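# Carry a glass vial to a balance and close it

## Task

Pick up the vial from the shelved bench by the door and take it to the balance on the shelved bench by the window. Set it upright on the balance pan, then close every glass door of the balance. The task fails if the balance is tipped, shoved out of position or its pan overloaded; if the vial reaches the floor; if the vial breaks from a drop of more than a few centimetres or a hard knock; or if the robot falls or finishes tilted. The parked cart, pedal bin and stool may be moved. At the end, release the vial and back the robot away.

## Robot and tools

ROBOT. A simulated Hello Robot Stretch 3 with one arm. It has a two-wheel differential base (0.33 m long, 0.34 m wide), a lift carriage on a vertical mast, and a telescoping arm that reaches out to the robot's RIGHT side. The base cannot move sideways, so reaching further forward or back means driving. On-the-spot turns pivot about the point between the drive wheels, 0.05 m behind the front edge. With the arm in and the wrist folded, a turn sweeps a 0.28 m radius; an unfolded level wrist reaches beyond that. Something may occasionally nudge a loose object.

FRAMES. Base frame: origin on the floor between the drive wheels, x forward, y left, z up. Odometry frame is the base frame where the scene began; heading is positive to the left, -3.142 to 3.142. hand_pose is in the base frame, at the point where closed fingertips meet.

CAMERAS. head_camera and nav_camera are on the head and both follow head_pan_rad and head_tilt_rad; wrist_camera rides on the gripper. Every successful execute_actions result ends with one picture per camera, taken when the call finishes.

TOOL execute_actions(actions). actions is a list run in order; an empty list only reports state. One action looks like {"robot": ..., "steps": n, "until": ...}. steps is 1 to 450 control steps at 30 per second (default 1); {"steps": n} alone just waits. If any action is malformed or out of range, the whole call is rejected and nothing new starts.
robot may hold:
- base: exactly one of translate_m (metres, relative offset from where the base is when the command begins, forward positive, magnitude at most 1) or rotate_rad (radians, relative turn, left/counter-clockwise positive, magnitude at most 3.2).
- joints: absolute targets by name; unnamed joints keep their previous target. lift_m 0 to 1.1 (arm height on mast); arm_m 0 to 0.52 (extension); wrist_yaw_rad -1.345 to 4.42 (0 along the arm, positive toward the front, 3.0 folded over the base); wrist_pitch_rad -1.57 to 0.451 (0 level, negative tips fingers down); wrist_roll_rad -2.911 to 2.911 (0 fingers side by side); gripper_m -0.089 to 0.179 (bigger is wider; the actual fingertip gap is about 0.007 less when nearly shut, 0.025 less when wide, and zero below 0.007); head_pan_rad -3.953 to 1.73 (0 forward, positive left, -1.57 looks along the arm); head_tilt_rad -1.53 to 0.419 (negative looks down).
- contact_limits: {"arm_m": e}, effort in percent 1 to 100 at which the arm halts; smaller is gentler. It applies until arm_m's next command.
- Instead of one command, a list of up to 8 commands run in sequence, which may include {"pause_s": s} (s at most 15). Next item starts only after the previous ended done (off_target also passes for base and gripper).
- {"stop": true} brakes everything and clears the queue.
Base and joint motions in one command start together and keep running across later actions and while you think. A new command takes over immediately and discards the rest of an older queue.
until ends an action early. {"robot": {"status": "ended"}} fires once nothing reads moving and no queue runs (or at once if the command is refused). Other fields use comparisons like {"lift_m": [">", 0.3]} or statuses like ["!=", "moving"]; {"any": {"status": "ended"}} fires when the first motion finishes.

TOOL zoom_image(camera, region). camera is head_camera, nav_camera or wrist_camera; region is [x0, y0, x1, y1] in pixels of that camera's latest image, origin top-left, at most 504 by 504.

TOOL finished_scene(scene). Pass the current scene's number (scene 1 here). Irreversible; call it only after everything has come to rest with the goal met.

RESULT LINES. base_status shows progress like (translate_m +0.12 of +0.30). joint_goals and joint_status per joint; statuses: moving, done, off_target (rested away from goal, may still push), contact_stop (joint halted on contact and went slack), time_out, stopped, not_commanded, torque_fault (wrist servo off about 10 s, limp). measured_speeds in units per second. refusals, queue (idle/running/done/dropped/stopped) and queue_left. on_its_own appears when the robot changed a goal itself, a joint is slack or off, a motor rests with unusual effort, or base_tilt has shifted 3 degrees or more. motor_effort is percent with peak in brackets, fairly noisy. lidar_m: 12 distances in 30-degree sectors, first straight ahead, counting counter-clockwise, at 0.17 m height; blind to glass. wrist_depth_mm and head_depth_mm: 7x7 median depths. base_tilt in degrees (forward/right positive).

GRIPPING. Close to a gripper_m below the vial's width to hold; open to at least 0.02 above the touch value to release. Readings and done do not prove a grasp; check the wrist camera. Squeezing too hard triggers a stall guard that loosens the grip.

SPEED. Full base speed (0.30 m/s, 1.9 rad/s) needs lift_m under 0.30, arm_m under 0.03 and wrist_yaw_rad over 2.54; otherwise 0.10 m/s and 0.63 rad/s.

AVOID. Fold or unfold the wrist only with lift_m 0.32 to 0.95, wrist_pitch_rad -0.4 and roll near 0; when folded the lift may go down to 0.25. With wrist_yaw_rad below -0.4 keep pitch at -0.5 or lower. Pushing against rigid things with the gripper above about 0.45 m, pushing twice after a contact_stop, driving while holding or pushing something fixed, or snagging furniture (especially reversing) can tip the robot; if it leans, reverse the last move in small steps, lift the gripper away, and lower lift_m to about 0.2 if needed. Base and wrist have no contact stop. Use a low arm_m contact limit near the balance, never ram or load its pan, carry the vial low over surfaces and release it only when it stands on the pan. Wait for all motion to end before finishing.

Each tool is called after "Emit:" as a command line: name --argument value for each argument, lists and objects as JSON in quotes; but a table of rows of numbers goes row by row, as --pt "numbers of a row", without its own name.

## Session

Emit:
execute_actions --actions '[]'

Scene clock: 0.00 s.
robot.base_odometry: x=+0.000 y=+0.000 heading=+0.000 (m, m, rad; robot's odometry frame)
robot.turned_by_wheels: +0.000 (rad since the last result)
robot.turned_by_imu: +0.000 (rad since the last result)
robot.base_tilt: forward=+0.3 right=-2.2 (deg)
robot.lidar_m: 1.82 1.76 2.46 1.68 1.67 1.88 1.73 1.59 1.91 1.03 1.03 1.18
robot.head_depth_mm: 2124 2699 2707 2727 2751 2765 2261 / 2151 2610 2639 2656 2671 2729 2221 / 2132 2508 2557 2547 2594 1804 2044 / 2134 2475 2466 2473 2474 2443 2222 / 2132 2375 2382 2397 2346 2379 2235 / 2166 2330 2315 2351 2300 2369 2203 / 2163 2259 2243 2286 2233 2305 2194
robot.base_status: not_commanded
robot.joint_positions: lift_m=+0.468 arm_m=+0.002 wrist_yaw_rad=+3.086 wrist_pitch_rad=-0.516 wrist_roll_rad=-0.017 gripper_m=+0.037 head_pan_rad=-0.001 head_tilt_rad=-0.022
robot.joint_goals: lift_m=+0.468 arm_m=+0.002 wrist_yaw_rad=+3.086 wrist_pitch_rad=-0.516 wrist_roll_rad=-0.017 gripper_m=+0.037 head_pan_rad=-0.001 head_tilt_rad=-0.022
robot.joint_status: lift_m=not_commanded arm_m=not_commanded wrist_yaw_rad=not_commanded wrist_pitch_rad=not_commanded wrist_roll_rad=not_commanded gripper_m=not_commanded head_pan_rad=not_commanded head_tilt_rad=not_commanded
robot.measured_speeds: translate_m=+0.000 rotate_rad=+0.000 lift_m=+0.000 arm_m=+0.000 wrist_yaw_rad=+0.000 wrist_pitch_rad=+0.000 wrist_roll_rad=+0.000 head_pan_rad=+0.000 head_tilt_rad=+0.000
robot: refusals=0 queue=idle queue_left=0
robot.motor_effort: left_wheel=+0 right_wheel=+0 lift_m=+40 arm_m=+0 wrist_yaw_rad=+1 wrist_pitch_rad=+4 wrist_roll_rad=+0 gripper_m=+0 head_pan_rad=+1 head_tilt_rad=+2 (%)
robot.hand_pose: x=-0.0094 y=+0.0633 z=+0.4598 quat_wxyz=(+0.198, +0.682, +0.163, +0.684) (m; robot's base frame)
robot.wrist_depth_mm: - - - - - - - / - - - - - - - / - - - - - - - / 898 864 869 872 866 875 843 / 737 746 722 730 734 725 732 / 640 618 629 626 611 626 623 / 561 560 - - 551 555 554
pictures: head_camera (sideways: a quarter turn clockwise sets it upright), nav_camera (sideways: a quarter turn counterclockwise sets it upright), wrist_camera
Images, in order (width x height): head_camera 896x504, nav_camera 672x504, wrist_camera 644x364.

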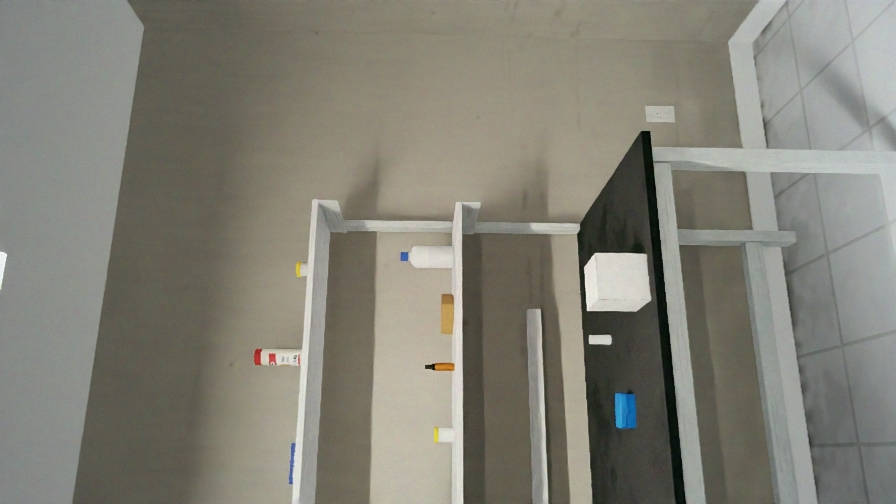

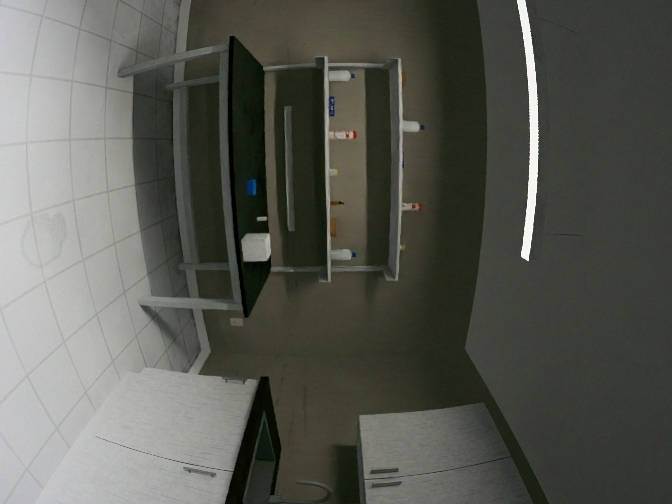

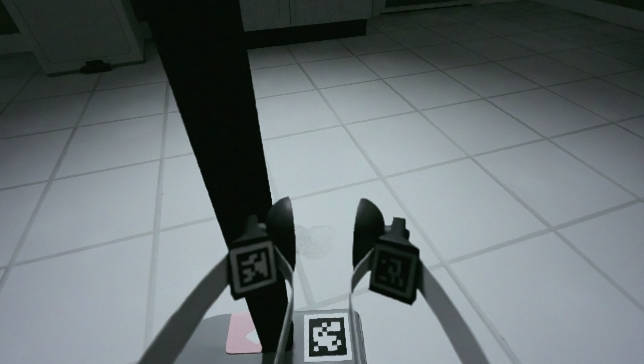

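Emit:
execute_actions --actions '[{"robot":{"joints":{"head_pan_rad":1.5,"head_tilt_rad":-0.4,"lift_m":0.28,"wrist_pitch_rad":-0.4}},"steps":90,"until":{"robot":{"status":"ended"}}}]'

Emit:
execute_actions --actions '[{"robot":{"joints":{"head_pan_rad":-1.7}},"steps":150,"until":{"robot":{"status":"ended"}}}]'

Emit:
execute_actions --actions '[{"robot":{"joints":{"head_pan_rad":-3.2}},"steps":90,"until":{"robot":{"status":"ended"}}}]'

Scene clock: 4.57 s.
robot.base_odometry: x=+0.000 y=+0.000 heading=+0.000 (m, m, rad; robot's odometry frame)
robot.turned_by_wheels: +0.000 (rad since the last result)
robot.turned_by_imu: -0.001 (rad since the last result)
robot.base_tilt: forward=+0.2 right=-2.2 (deg)
robot.lidar_m: 1.83 1.76 2.46 1.67 1.67 1.88 1.73 1.59 1.91 1.03 1.03 1.18
robot.head_depth_mm: 2188 2342 2511 2822 2319 1778 1439 / 2072 2256 2429 2638 2295 1774 1438 / 1611 2111 2280 2511 2243 1769 1450 / 1534 1641 1769 1908 2070 1766 1434 / 1482 1584 1711 1851 1980 1757 1437 / 1444 1541 1637 1766 1900 1741 1420 / 1389 1484 1593 1696 1825 1762 1427
robot.base_status: not_commanded
robot.joint_positions: lift_m=+0.280 arm_m=+0.002 wrist_yaw_rad=+3.086 wrist_pitch_rad=-0.420 wrist_roll_rad=-0.017 gripper_m=+0.037 head_pan_rad=+1.493 head_tilt_rad=-0.395
robot.joint_goals: lift_m=+0.280 arm_m=+0.002 wrist_yaw_rad=+3.086 wrist_pitch_rad=-0.400 wrist_roll_rad=-0.017 gripper_m=+0.037 head_pan_rad=+1.500 head_tilt_rad=-0.400
robot.joint_status: lift_m=done arm_m=not_commanded wrist_yaw_rad=not_commanded wrist_pitch_rad=done wrist_roll_rad=not_commanded gripper_m=not_commanded head_pan_rad=done head_tilt_rad=done
robot.measured_speeds: translate_m=+0.000 rotate_rad=+0.000 lift_m=+0.000 arm_m=+0.000 wrist_yaw_rad=+0.000 wrist_pitch_rad=+0.000 wrist_roll_rad=+0.000 head_pan_rad=+0.000 head_tilt_rad=+0.000
robot: refusals=0 queue=done queue_left=0
robot.motor_effort: left_wheel=+0(0) right_wheel=+0(0) lift_m=+28(38) arm_m=+0(0) wrist_yaw_rad=+0(1) wrist_pitch_rad=+6(6) wrist_roll_rad=+0(0) gripper_m=+0(0) head_pan_rad=+3(40) head_tilt_rad=-3(29) (%)
robot.hand_pose: x=-0.0087 y=+0.0764 z=+0.2925 quat_wxyz=(+0.166, +0.689, +0.130, +0.693) (m; robot's base frame)
robot.wrist_depth_mm: - - - - - - - / - - - - - - - / 880 881 - 873 865 841 868 / 685 680 - 666 669 669 661 / 553 558 553 561 554 549 554 / 467 497 - - 461 467 469 / 417 - - - 399 405 403
pictures: head_camera (sideways: a quarter turn clockwise sets it upright), nav_camera (sideways: a quarter turn counterclockwise sets it upright), wrist_camera
Images, in order (width x height): head_camera 896x504, nav_camera 672x504, wrist_camera 644x364.

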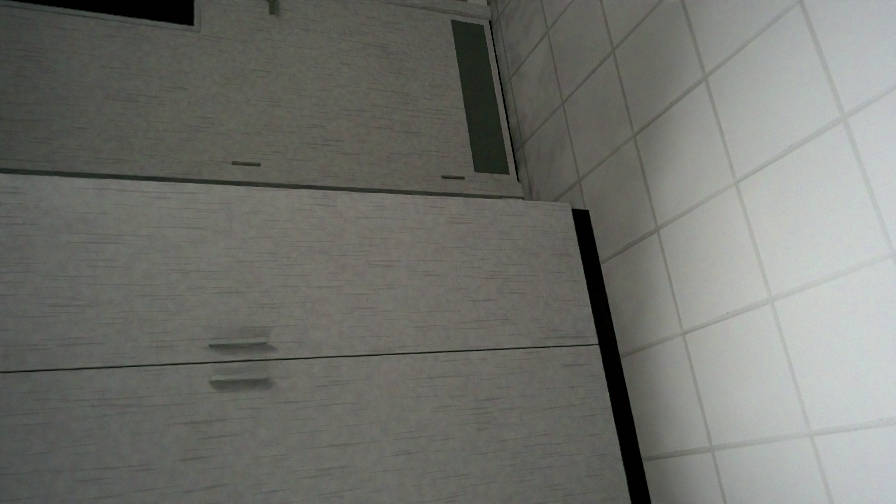

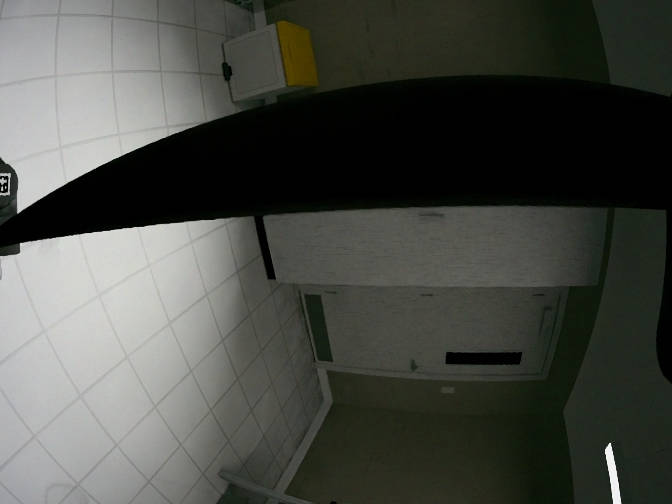

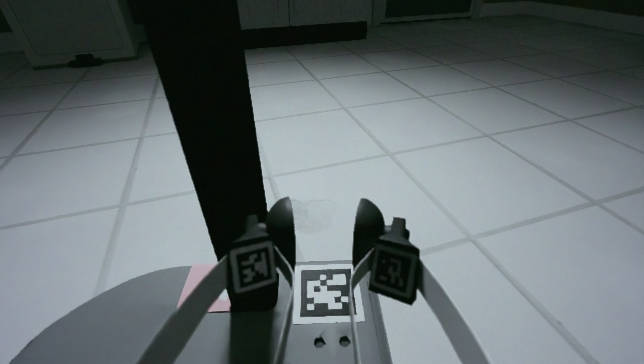

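Scene clock: 6.47 s.
robot.base_odometry: x=+0.000 y=+0.000 heading=+0.000 (m, m, rad; robot's odometry frame)
robot.turned_by_wheels: +0.000 (rad since the last result)
robot.turned_by_imu: +0.000 (rad since the last result)
robot.base_tilt: forward=+0.1 right=-2.1 (deg)
robot.lidar_m: 1.82 1.75 2.46 1.68 1.67 1.88 1.73 1.60 1.92 1.03 1.03 1.18
robot.head_depth_mm: 1729 1857 2018 2255 2350 1787 1432 / 1654 1769 1950 2088 2213 1769 1437 / 1589 1706 1840 2004 2112 1783 1438 / 1518 1615 1764 1219 2034 1670 1440 / 1164 1548 1298 1136 1222 1331 1427 / 1122 1455 1234 1098 1163 1270 1395 / 1085 1441 1204 1045 1100 1197 1323
robot.base_status: not_commanded
robot.joint_positions: lift_m=+0.280 arm_m=+0.002 wrist_yaw_rad=+3.086 wrist_pitch_rad=-0.420 wrist_roll_rad=-0.017 gripper_m=+0.037 head_pan_rad=-1.693 head_tilt_rad=-0.395
robot.joint_goals: lift_m=+0.280 arm_m=+0.002 wrist_yaw_rad=+3.086 wrist_pitch_rad=-0.400 wrist_roll_rad=-0.017 gripper_m=+0.037 head_pan_rad=-1.700 head_tilt_rad=-0.400
robot.joint_status: lift_m=done arm_m=not_commanded wrist_yaw_rad=not_commanded wrist_pitch_rad=done wrist_roll_rad=not_commanded gripper_m=not_commanded head_pan_rad=done head_tilt_rad=done
robot.measured_speeds: translate_m=+0.000 rotate_rad=+0.000 lift_m=+0.000 arm_m=+0.000 wrist_yaw_rad=+0.000 wrist_pitch_rad=+0.000 wrist_roll_rad=+0.000 head_pan_rad=+0.000 head_tilt_rad=+0.000
robot: refusals=0 queue=done queue_left=0
robot.motor_effort: left_wheel=+0(0) right_wheel=+0(0) lift_m=+28(28) arm_m=+0(1) wrist_yaw_rad=+0(0) wrist_pitch_rad=+6(6) wrist_roll_rad=+0(0) gripper_m=+0(0) head_pan_rad=-2(41) head_tilt_rad=-2(3) (%)
robot.hand_pose: x=-0.0087 y=+0.0764 z=+0.2925 quat_wxyz=(+0.166, +0.689, +0.130, +0.693) (m; robot's base frame)
robot.wrist_depth_mm: - - - - - - - / - - - - - - - / 884 891 - 849 882 868 858 / 669 679 - 678 667 675 680 / 563 558 540 558 559 542 557 / 477 499 - - 466 462 458 / 421 - - - 404 402 403
pictures: head_camera (sideways: a quarter turn clockwise sets it upright), nav_camera (sideways: a quarter turn counterclockwise sets it upright), wrist_camera
Images, in order (width x height): head_camera 896x504, nav_camera 672x504, wrist_camera 644x364.

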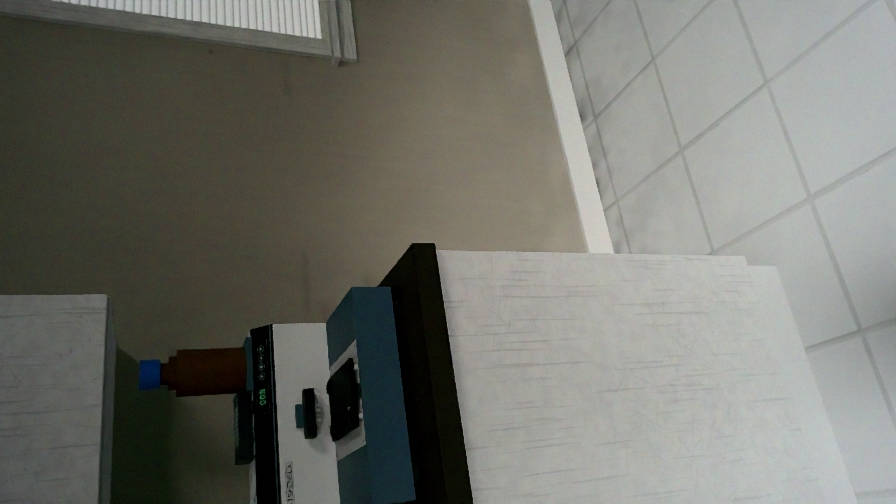

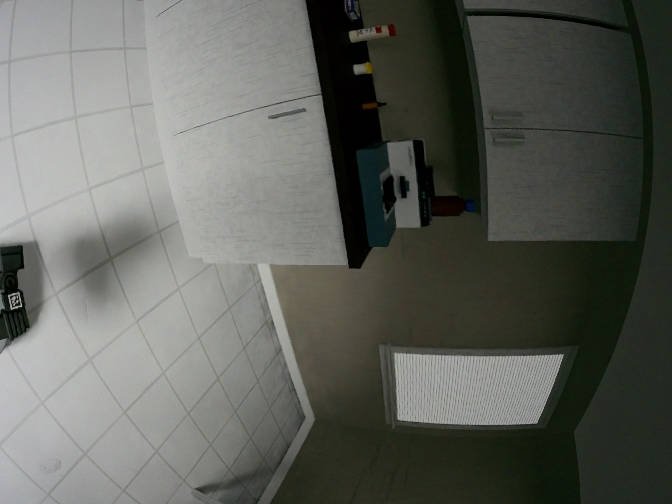

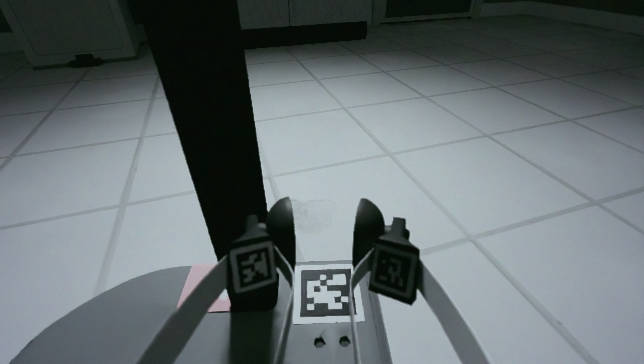

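Scene clock: 7.73 s.
robot.base_odometry: x=+0.000 y=+0.000 heading=+0.000 (m, m, rad; robot's odometry frame)
robot.turned_by_wheels: +0.000 (rad since the last result)
robot.turned_by_imu: +0.000 (rad since the last result)
robot.base_tilt: forward=+0.2 right=-2.2 (deg)
robot.lidar_m: 1.83 1.76 2.46 1.68 1.67 1.89 1.73 1.59 1.91 1.03 1.03 1.18
robot.head_depth_mm: 2367 2564 2780 2964 2297 1813 1449 / 2275 2450 2540 2808 2189 1782 1449 / 2185 2366 1992 2701 2335 1770 1432 / 2132 2281 1956 2634 2319 1768 1436 / 2064 2186 1928 2518 2216 1762 1434 / 1991 2117 1912 2335 2285 1761 1435 / 1934 2071 1706 2381 2297 1757 1416
robot.base_status: not_commanded
robot.joint_positions: lift_m=+0.280 arm_m=+0.002 wrist_yaw_rad=+3.086 wrist_pitch_rad=-0.420 wrist_roll_rad=-0.017 gripper_m=+0.037 head_pan_rad=-3.193 head_tilt_rad=-0.395
robot.joint_goals: lift_m=+0.280 arm_m=+0.002 wrist_yaw_rad=+3.086 wrist_pitch_rad=-0.400 wrist_roll_rad=-0.017 gripper_m=+0.037 head_pan_rad=-3.200 head_tilt_rad=-0.400
robot.joint_status: lift_m=done arm_m=not_commanded wrist_yaw_rad=not_commanded wrist_pitch_rad=done wrist_roll_rad=not_commanded gripper_m=not_commanded head_pan_rad=done head_tilt_rad=done
robot.measured_speeds: translate_m=+0.000 rotate_rad=+0.000 lift_m=+0.000 arm_m=+0.000 wrist_yaw_rad=+0.000 wrist_pitch_rad=+0.000 wrist_roll_rad=+0.000 head_pan_rad=+0.000 head_tilt_rad=+0.000
robot: refusals=0 queue=done queue_left=0
robot.motor_effort: left_wheel=-1(0) right_wheel=+0(0) lift_m=+28(28) arm_m=-1(0) wrist_yaw_rad=+0(0) wrist_pitch_rad=+6(6) wrist_roll_rad=+0(0) gripper_m=+0(0) head_pan_rad=-3(41) head_tilt_rad=-3(3) (%)
robot.hand_pose: x=-0.0087 y=+0.0764 z=+0.2925 quat_wxyz=(+0.166, +0.689, +0.130, +0.693) (m; robot's base frame)
robot.wrist_depth_mm: - - - - - - - / - - - - - - - / 881 877 - 892 883 863 867 / 672 684 - 680 670 679 668 / 556 556 559 555 547 554 550 / 469 498 - - 468 462 458 / 416 - - - 402 402 402
pictures: head_camera (sideways: a quarter turn clockwise sets it upright), nav_camera (sideways: a quarter turn counterclockwise sets it upright), wrist_camera
Images, in order (width x height): head_camera 896x504, nav_camera 672x504, wrist_camera 644x364.

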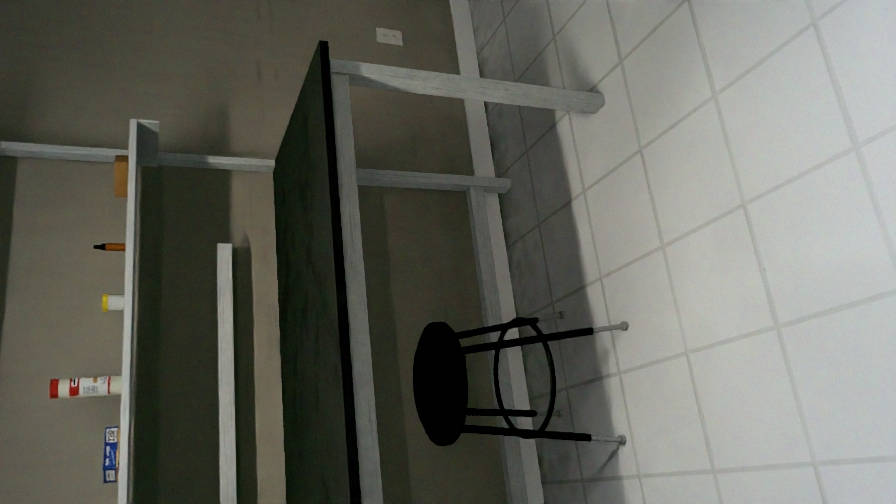

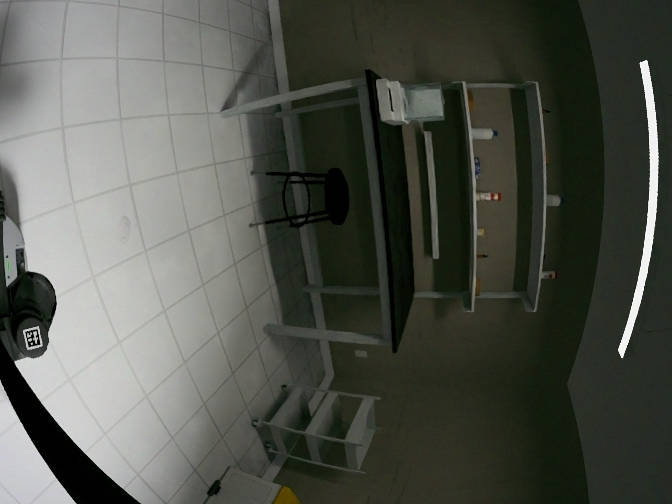

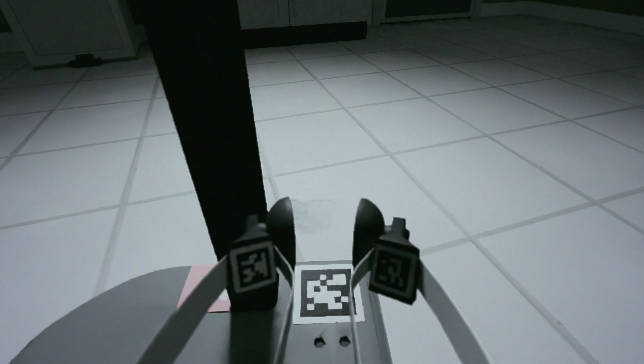

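Emit:
execute_actions --actions '[{"robot":[{"base":{"rotate_rad":0.08},"joints":{"head_pan_rad":-1.6,"head_tilt_rad":-0.6}},{"base":{"translate_m":1}},{"base":{"translate_m":0.23}},{"base":{"rotate_rad":1.78}},{"joints":{"lift_m":0.85}},{"joints":{"wrist_yaw_rad":0,"gripper_m":0.12}}],"steps":450,"until":{"robot":{"status":"ended"}}},{"steps":450,"until":{"robot":{"status":"ended"}}}]'

Scene clock: 29.20 s.
robot.base_odometry: x=+1.226 y=+0.098 heading=+1.860 (m, m, rad; robot's odometry frame)
robot.turned_by_wheels: +1.860 (rad since the last result)
robot.turned_by_imu: +1.847 (rad since the last result)
robot.base_tilt: forward=+0.3 right=-2.1 (deg)
robot.lidar_m: 1.96 1.99 2.70 2.95 1.13 0.82 0.78 0.69 0.71 1.11 1.14 0.98
robot.head_depth_mm: 1027 1169 1239 950 620 1382 - / 893 1153 1237 938 615 1379 - / 1013 1126 1231 941 723 659 - / 1011 1117 1227 938 732 640 - / 1005 1111 1212 933 734 659 1258 / 1011 1107 1206 923 732 654 1256 / 1003 1104 1210 932 732 653 1249
robot.base_status: done (rotate_rad +1.7799 of +1.7800)
robot.joint_positions: lift_m=+0.850 arm_m=+0.002 wrist_yaw_rad=+0.003 wrist_pitch_rad=-0.419 wrist_roll_rad=-0.017 gripper_m=+0.120 head_pan_rad=-1.607 head_tilt_rad=-0.593
robot.joint_goals: lift_m=+0.850 arm_m=+0.002 wrist_yaw_rad=+0.000 wrist_pitch_rad=-0.400 wrist_roll_rad=-0.017 gripper_m=+0.120 head_pan_rad=-1.600 head_tilt_rad=-0.600
robot.joint_status: lift_m=done arm_m=not_commanded wrist_yaw_rad=done wrist_pitch_rad=done wrist_roll_rad=not_commanded gripper_m=done head_pan_rad=done head_tilt_rad=done
robot.measured_speeds: translate_m=+0.000 rotate_rad=+0.000 lift_m=+0.000 arm_m=+0.000 wrist_yaw_rad=+0.000 wrist_pitch_rad=+0.000 wrist_roll_rad=+0.000 head_pan_rad=+0.000 head_tilt_rad=+0.000
robot: refusals=0 queue=done queue_left=0
robot.motor_effort: left_wheel=-2(8) right_wheel=+2(11) lift_m=+50(53) arm_m=+0(0) wrist_yaw_rad=-3(3) wrist_pitch_rad=+6(6) wrist_roll_rad=+0(0) gripper_m=+0(84) head_pan_rad=+3(43) head_tilt_rad=-4(19) (%)
robot.hand_pose: x=-0.0209 y=-0.3717 z=+0.8620 quat_wxyz=(+0.698, +0.150, -0.685, -0.145) (m; robot's base frame)
robot.wrist_depth_mm: 870 887 893 885 861 850 832 / 655 658 649 662 560 256 281 / 470 459 434 467 410 242 248 / 362 358 361 357 336 273 327 / 291 297 294 292 290 292 291 / - - - - - 350 - / - 971 978 967 962 972 731
pictures: head_camera (sideways: a quarter turn clockwise sets it upright), nav_camera (sideways: a quarter turn counterclockwise sets it upright), wrist_camera
Images, in order (width x height): head_camera 896x504, nav_camera 672x504, wrist_camera 644x364.

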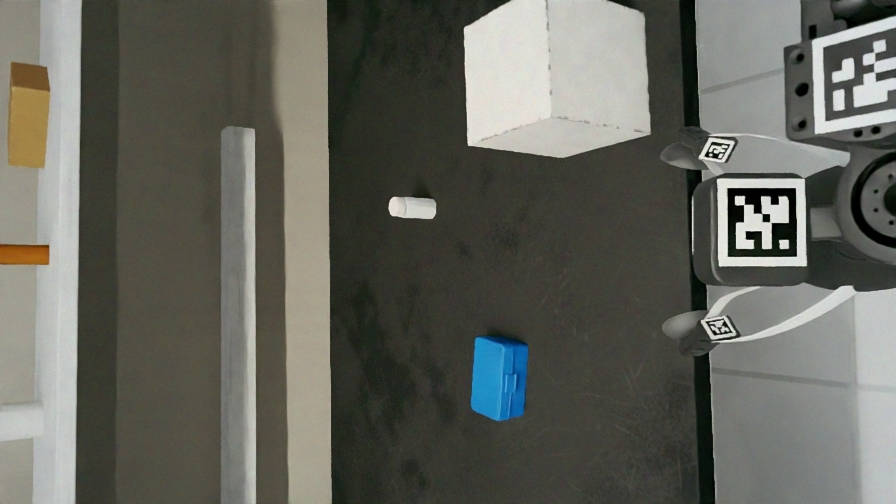

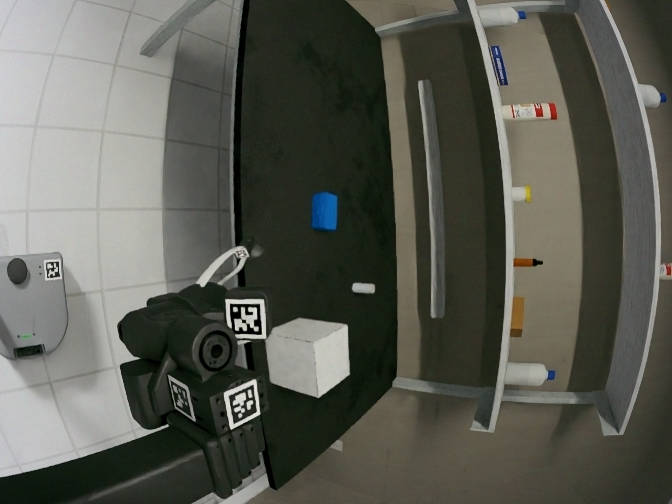

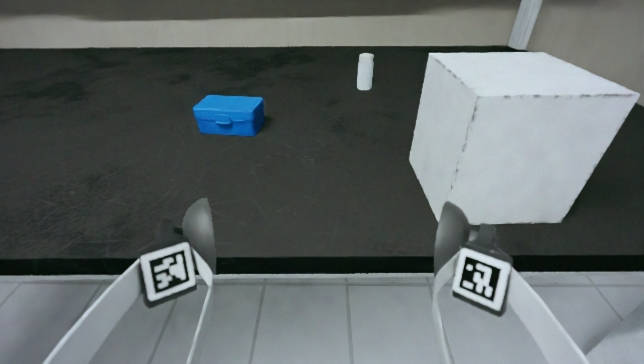

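Emit:
execute_actions --actions '[{"robot":[{"base":{"translate_m":0.12},"joints":{"gripper_m":0.1,"lift_m":0.81}},{"base":{"rotate_rad":-0.23}},{"joints":{"arm_m":0.33}}],"steps":450,"until":{"robot":{"status":"ended"}}}]'

Scene clock: 38.10 s.
robot.base_odometry: x=+1.192 y=+0.213 heading=+1.630 (m, m, rad; robot's odometry frame)
robot.turned_by_wheels: -0.230 (rad since the last result)
robot.turned_by_imu: -0.233 (rad since the last result)
robot.base_tilt: forward=+0.4 right=-2.0 (deg)
robot.lidar_m: 2.22 1.84 2.11 2.92 1.74 1.03 0.90 0.90 0.79 1.11 1.11 0.87
robot.head_depth_mm: 1051 1295 1405 948 700 - - / 1091 1259 1289 1024 - 1443 1259 / 1075 1230 1291 - 707 1418 1266 / 909 1175 1273 1016 714 1374 1252 / 1028 1135 1228 955 736 656 1252 / 1002 1098 1214 928 734 636 1257 / 982 1082 1178 924 731 620 1245
robot.base_status: done (rotate_rad -0.2299 of -0.2300)
robot.joint_positions: lift_m=+0.810 arm_m=+0.330 wrist_yaw_rad=+0.001 wrist_pitch_rad=-0.419 wrist_roll_rad=-0.017 gripper_m=+0.100 head_pan_rad=-1.607 head_tilt_rad=-0.593
robot.joint_goals: lift_m=+0.810 arm_m=+0.330 wrist_yaw_rad=+0.000 wrist_pitch_rad=-0.400 wrist_roll_rad=-0.017 gripper_m=+0.100 head_pan_rad=-1.600 head_tilt_rad=-0.600
robot.joint_status: lift_m=done arm_m=done wrist_yaw_rad=done wrist_pitch_rad=done wrist_roll_rad=not_commanded gripper_m=done head_pan_rad=done head_tilt_rad=done
robot.measured_speeds: translate_m=+0.000 rotate_rad=+0.000 lift_m=+0.000 arm_m=+0.000 wrist_yaw_rad=+0.000 wrist_pitch_rad=+0.000 wrist_roll_rad=+0.000 head_pan_rad=+0.000 head_tilt_rad=+0.000
robot: refusals=0 queue=done queue_left=0
robot.motor_effort: left_wheel=+1(5) right_wheel=-2(5) lift_m=+28(51) arm_m=+2(2) wrist_yaw_rad=-1(2) wrist_pitch_rad=+6(6) wrist_roll_rad=+0(0) gripper_m=+0(72) head_pan_rad=+3(3) head_tilt_rad=-3(4) (%)
robot.hand_pose: x=-0.0212 y=-0.6989 z=+0.8227 quat_wxyz=(+0.698, +0.149, -0.685, -0.146) (m; robot's base frame)
robot.wrist_depth_mm: 518 557 584 613 655 687 770 / 542 530 531 531 524 514 836 / 379 379 381 355 379 372 373 / 292 294 292 291 291 290 290 / 240 236 237 236 236 237 237 / 166 201 195 201 201 207 195 / 157 175 174 174 173 173 95
pictures: head_camera (sideways: a quarter turn clockwise sets it upright), nav_camera (sideways: a quarter turn counterclockwise sets it upright), wrist_camera
Images, in order (width x height): head_camera 896x504, nav_camera 672x504, wrist_camera 644x364.

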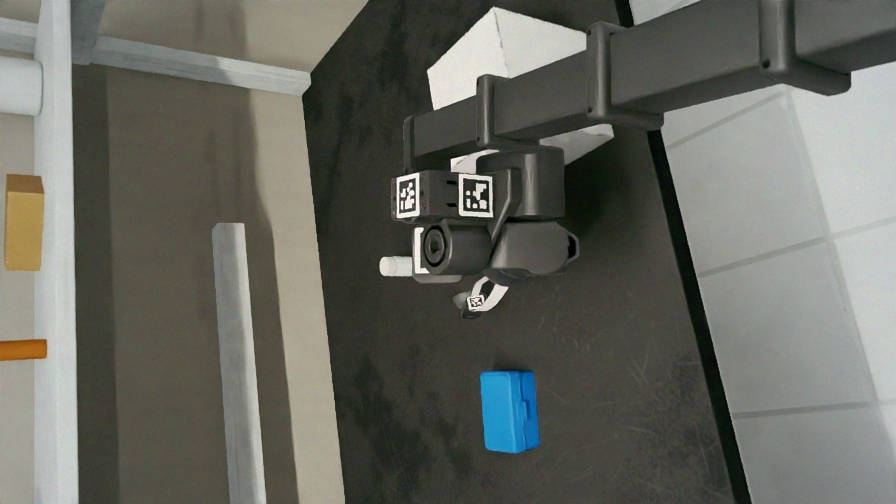

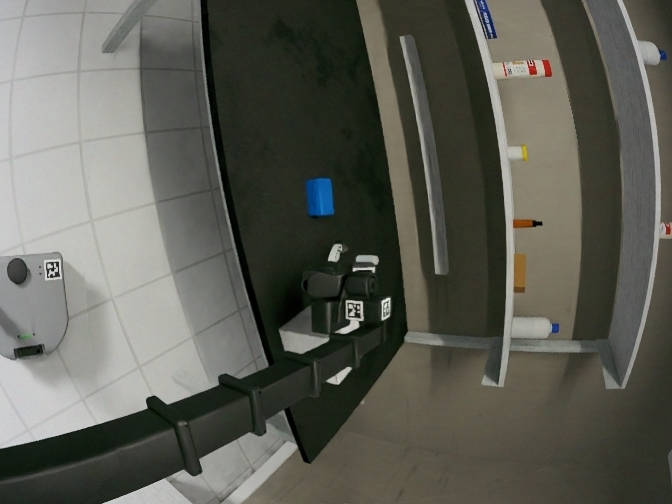

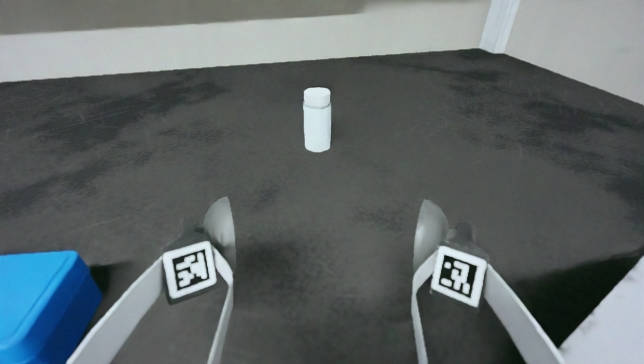

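Emit:
execute_actions --actions '[{"robot":{"base":{"translate_m":0.006},"joints":{"arm_m":0.51,"lift_m":0.795}},"steps":450,"until":{"robot":{"status":"ended"}}}]'

Scene clock: 42.07 s.
robot.base_odometry: x=+1.191 y=+0.219 heading=+1.630 (m, m, rad; robot's odometry frame)
robot.turned_by_wheels: +0.000 (rad since the last result)
robot.turned_by_imu: -0.001 (rad since the last result)
robot.base_tilt: forward=+0.2 right=-2.0 (deg)
robot.lidar_m: 2.22 1.84 2.10 2.92 1.76 1.04 0.91 0.91 0.78 1.11 1.10 0.87
robot.head_depth_mm: 1062 1283 1410 908 700 - - / 1090 1270 1292 860 - 1449 1257 / 1075 1227 1317 873 734 1407 1259 / 910 1167 1281 885 735 1375 1264 / 1023 1135 1228 936 733 654 1259 / 1000 1104 1211 926 733 636 1248 / 973 1083 1174 928 730 620 1244
robot.base_status: done (translate_m +0.0060 of +0.0060)
robot.joint_positions: lift_m=+0.795 arm_m=+0.510 wrist_yaw_rad=+0.001 wrist_pitch_rad=-0.419 wrist_roll_rad=-0.017 gripper_m=+0.100 head_pan_rad=-1.607 head_tilt_rad=-0.593
robot.joint_goals: lift_m=+0.795 arm_m=+0.510 wrist_yaw_rad=+0.000 wrist_pitch_rad=-0.400 wrist_roll_rad=-0.017 gripper_m=+0.100 head_pan_rad=-1.600 head_tilt_rad=-0.600
robot.joint_status: lift_m=done arm_m=done wrist_yaw_rad=done wrist_pitch_rad=done wrist_roll_rad=not_commanded gripper_m=done head_pan_rad=done head_tilt_rad=done
robot.measured_speeds: translate_m=+0.000 rotate_rad=+0.000 lift_m=+0.000 arm_m=+0.000 wrist_yaw_rad=+0.000 wrist_pitch_rad=+0.000 wrist_roll_rad=+0.000 head_pan_rad=+0.000 head_tilt_rad=+0.000
robot: refusals=0 queue=done queue_left=0
robot.motor_effort: left_wheel=+1(5) right_wheel=-2(4) lift_m=+28(28) arm_m=+3(3) wrist_yaw_rad=-1(1) wrist_pitch_rad=+6(6) wrist_roll_rad=+0(0) gripper_m=+0(0) head_pan_rad=+3(4) head_tilt_rad=-4(3) (%)
robot.hand_pose: x=-0.0212 y=-0.8789 z=+0.8077 quat_wxyz=(+0.698, +0.149, -0.685, -0.146) (m; robot's base frame)
robot.wrist_depth_mm: 390 413 434 467 481 511 558 / 420 435 463 479 486 482 597 / 346 342 346 340 340 342 341 / 267 266 267 264 265 264 266 / 217 217 216 172 217 216 216 / 183 183 178 177 182 189 182 / 159 159 158 159 158 158 157
pictures: head_camera (sideways: a quarter turn clockwise sets it upright), nav_camera (sideways: a quarter turn counterclockwise sets it upright), wrist_camera
Images, in order (width x height): head_camera 896x504, nav_camera 672x504, wrist_camera 644x364.

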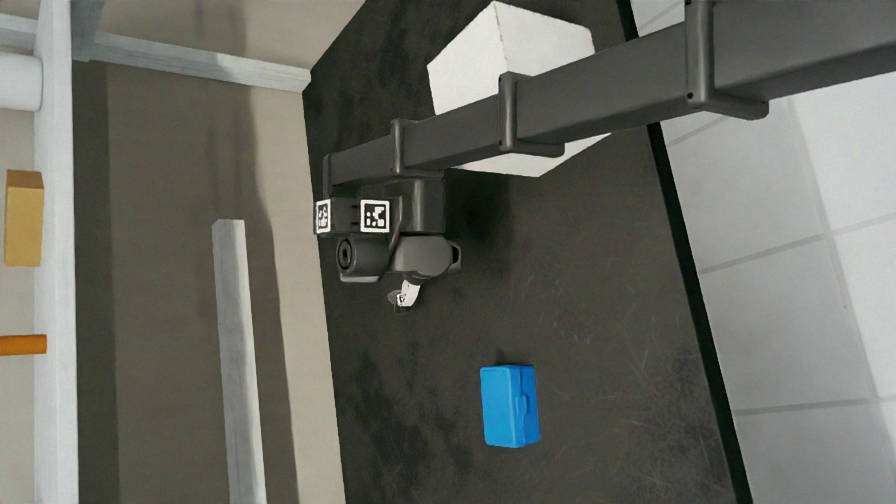

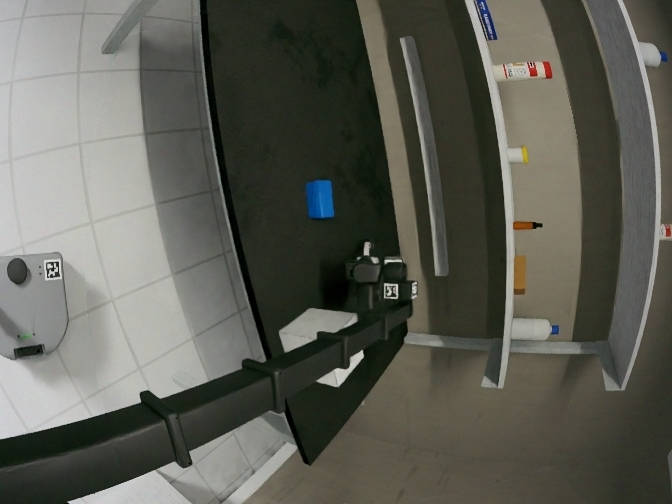

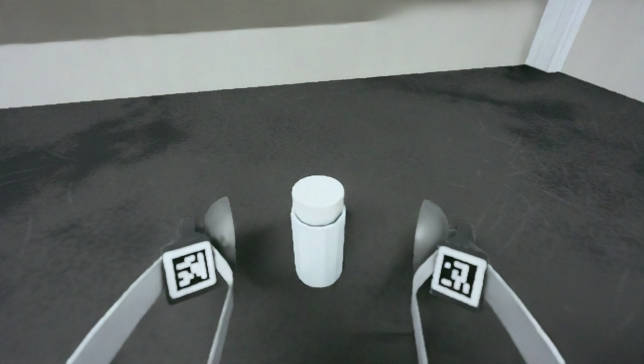

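Emit:
execute_actions --actions '[{"robot":[{"base":{"translate_m":0.003},"joints":{"arm_m":0.52,"lift_m":0.789}},{"joints":{"gripper_m":-0.02}},{"joints":{"lift_m":0.81}}],"steps":450,"until":{"robot":{"status":"ended"}}}]'

Scene clock: 45.87 s.
robot.base_odometry: x=+1.191 y=+0.222 heading=+1.630 (m, m, rad; robot's odometry frame)
robot.turned_by_wheels: +0.000 (rad since the last result)
robot.turned_by_imu: -0.001 (rad since the last result)
robot.base_tilt: forward=+0.4 right=-2.1 (deg)
robot.lidar_m: 2.21 1.84 2.10 2.93 1.76 1.04 0.91 0.91 0.79 1.11 1.10 0.87
robot.head_depth_mm: 1063 1279 1413 911 700 - - / 1097 1264 1293 979 - 1440 1253 / 1078 1224 1317 897 734 1403 1259 / 1031 1166 1273 899 736 1366 1257 / 1025 1131 1229 934 735 656 1253 / 1000 1097 1206 931 733 637 1255 / 975 1089 1171 928 730 617 1253
robot.base_status: done (translate_m +0.0030 of +0.0030)
robot.joint_positions: lift_m=+0.810 arm_m=+0.520 wrist_yaw_rad=+0.001 wrist_pitch_rad=-0.419 wrist_roll_rad=-0.017 gripper_m=-0.019 head_pan_rad=-1.607 head_tilt_rad=-0.593
robot.joint_goals: lift_m=+0.810 arm_m=+0.520 wrist_yaw_rad=+0.000 wrist_pitch_rad=-0.400 wrist_roll_rad=-0.017 gripper_m=-0.020 head_pan_rad=-1.600 head_tilt_rad=-0.600
robot.joint_status: lift_m=done arm_m=done wrist_yaw_rad=done wrist_pitch_rad=done wrist_roll_rad=not_commanded gripper_m=done head_pan_rad=done head_tilt_rad=done
robot.measured_speeds: translate_m=+0.000 rotate_rad=+0.000 lift_m=+0.000 arm_m=+0.000 wrist_yaw_rad=+0.000 wrist_pitch_rad=+0.000 wrist_roll_rad=+0.000 head_pan_rad=+0.000 head_tilt_rad=+0.000
robot: refusals=0 queue=done queue_left=0
robot.motor_effort: left_wheel=+1(5) right_wheel=-2(4) lift_m=+51(53) arm_m=+2(4) wrist_yaw_rad=-1(1) wrist_pitch_rad=+6(6) wrist_roll_rad=+0(0) gripper_m=-16(90) head_pan_rad=+4(4) head_tilt_rad=-4(3) (%)
robot.hand_pose: x=-0.0212 y=-0.8889 z=+0.8220 quat_wxyz=(+0.698, +0.149, -0.685, -0.146) (m; robot's base frame)
robot.wrist_depth_mm: 379 405 428 448 477 506 538 / 417 434 452 473 500 520 609 / 374 373 375 373 366 372 365 / 291 291 290 288 287 287 287 / 236 239 236 144 234 234 235 / 199 199 194 188 193 199 198 / 172 172 173 172 171 172 172
pictures: head_camera (sideways: a quarter turn clockwise sets it upright), nav_camera (sideways: a quarter turn counterclockwise sets it upright), wrist_camera
Images, in order (width x height): head_camera 896x504, nav_camera 672x504, wrist_camera 644x364.

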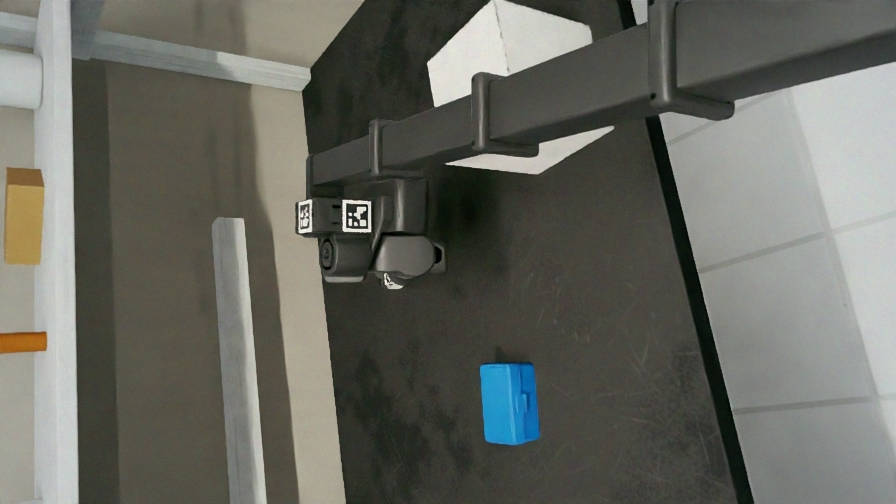

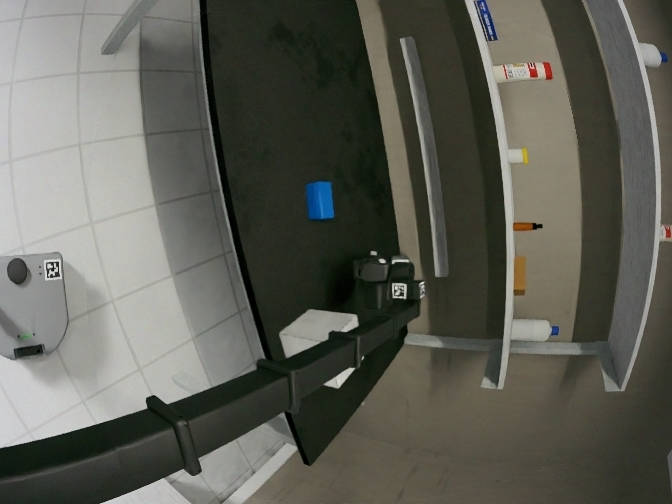

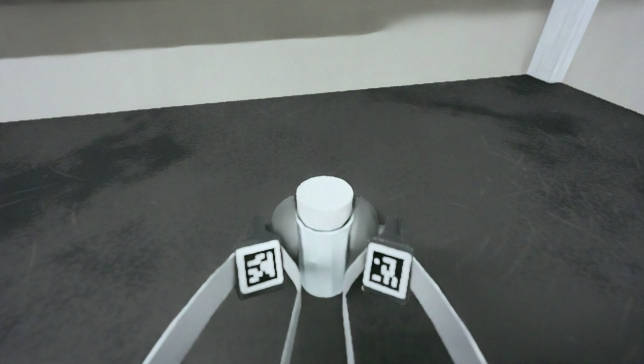

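Emit:
execute_actions --actions '[{"robot":[{"joints":{"arm_m":0.005,"lift_m":0.83}},{"base":{"rotate_rad":1.75},"joints":{"wrist_yaw_rad":2.7,"head_pan_rad":-1.2}},{"base":{"translate_m":0.5},"joints":{"lift_m":0.29}},{"base":{"translate_m":1}},{"base":{"translate_m":0.75}},{"base":{"rotate_rad":1.66},"joints":{"lift_m":0.85}}],"steps":450,"until":{"robot":{"status":"ended"}}},{"steps":450,"until":{"robot":{"status":"ended"}}},{"steps":450,"until":{"robot":{"status":"ended"}}}]'

Scene clock: 78.00 s.
robot.base_odometry: x=-0.995 y=-0.309 heading=-1.243 (m, m, rad; robot's odometry frame)
robot.turned_by_wheels: +3.410 (rad since the last result)
robot.turned_by_imu: +3.405 (rad since the last result)
robot.base_tilt: forward=+0.4 right=-2.1 (deg)
robot.lidar_m: 1.66 1.21 1.52 2.74 2.30 1.70 1.53 1.15 0.74 0.76 0.64 1.71
robot.head_depth_mm: 1071 1171 925 674 638 1420 1263 / 1068 1157 834 670 1546 1484 - / 775 813 704 645 1640 1477 1300 / 1159 862 701 636 1739 1464 1253 / 1223 1347 721 667 1746 1401 1206 / 1283 1426 1573 715 1626 1434 1251 / 1337 1481 1675 1967 1781 1480 1250
robot.base_status: done (rotate_rad +1.6599 of +1.6600)
robot.joint_positions: lift_m=+0.850 arm_m=+0.005 wrist_yaw_rad=+2.698 wrist_pitch_rad=-0.419 wrist_roll_rad=-0.017 gripper_m=-0.019 head_pan_rad=-1.207 head_tilt_rad=-0.593
robot.joint_goals: lift_m=+0.850 arm_m=+0.005 wrist_yaw_rad=+2.700 wrist_pitch_rad=-0.400 wrist_roll_rad=-0.017 gripper_m=-0.020 head_pan_rad=-1.200 head_tilt_rad=-0.600
robot.joint_status: lift_m=done arm_m=done wrist_yaw_rad=done wrist_pitch_rad=done wrist_roll_rad=not_commanded gripper_m=done head_pan_rad=done head_tilt_rad=done
robot.measured_speeds: translate_m=+0.000 rotate_rad=+0.000 lift_m=+0.000 arm_m=+0.000 wrist_yaw_rad=+0.000 wrist_pitch_rad=+0.000 wrist_roll_rad=+0.000 head_pan_rad=+0.000 head_tilt_rad=+0.000
robot: refusals=0 queue=done queue_left=0
robot.motor_effort: left_wheel=-2(11) right_wheel=+2(8) lift_m=+51(52) arm_m=-3(2) wrist_yaw_rad=+2(3) wrist_pitch_rad=+6(6) wrist_roll_rad=+0(0) gripper_m=-17(16) head_pan_rad=+3(25) head_tilt_rad=-3(4) (%)
robot.hand_pose: x=+0.0750 y=+0.0522 z=+0.8620 quat_wxyz=(+0.296, +0.701, -0.006, +0.648) (m; robot's base frame)
robot.wrist_depth_mm: - - - - - - 934 / - - - - - - - / - - - - - - - / - - - - - - - / - - - 144 - - - / - - - - - - - / 942 - 963 951 946 980 936
pictures: head_camera (sideways: a quarter turn clockwise sets it upright), nav_camera (sideways: a quarter turn counterclockwise sets it upright), wrist_camera
Images, in order (width x height): head_camera 896x504, nav_camera 672x504, wrist_camera 644x364.

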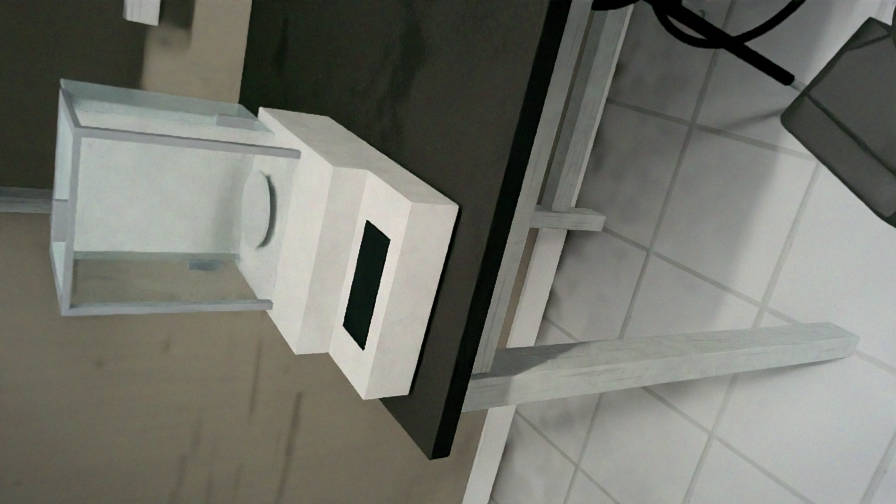

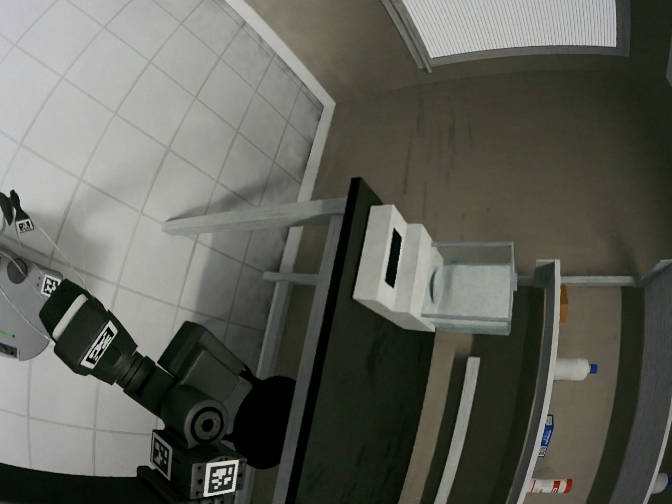

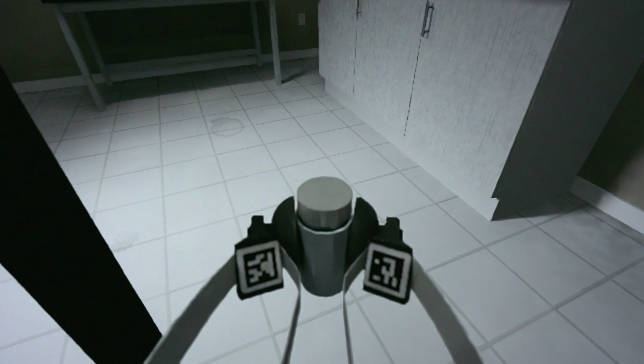

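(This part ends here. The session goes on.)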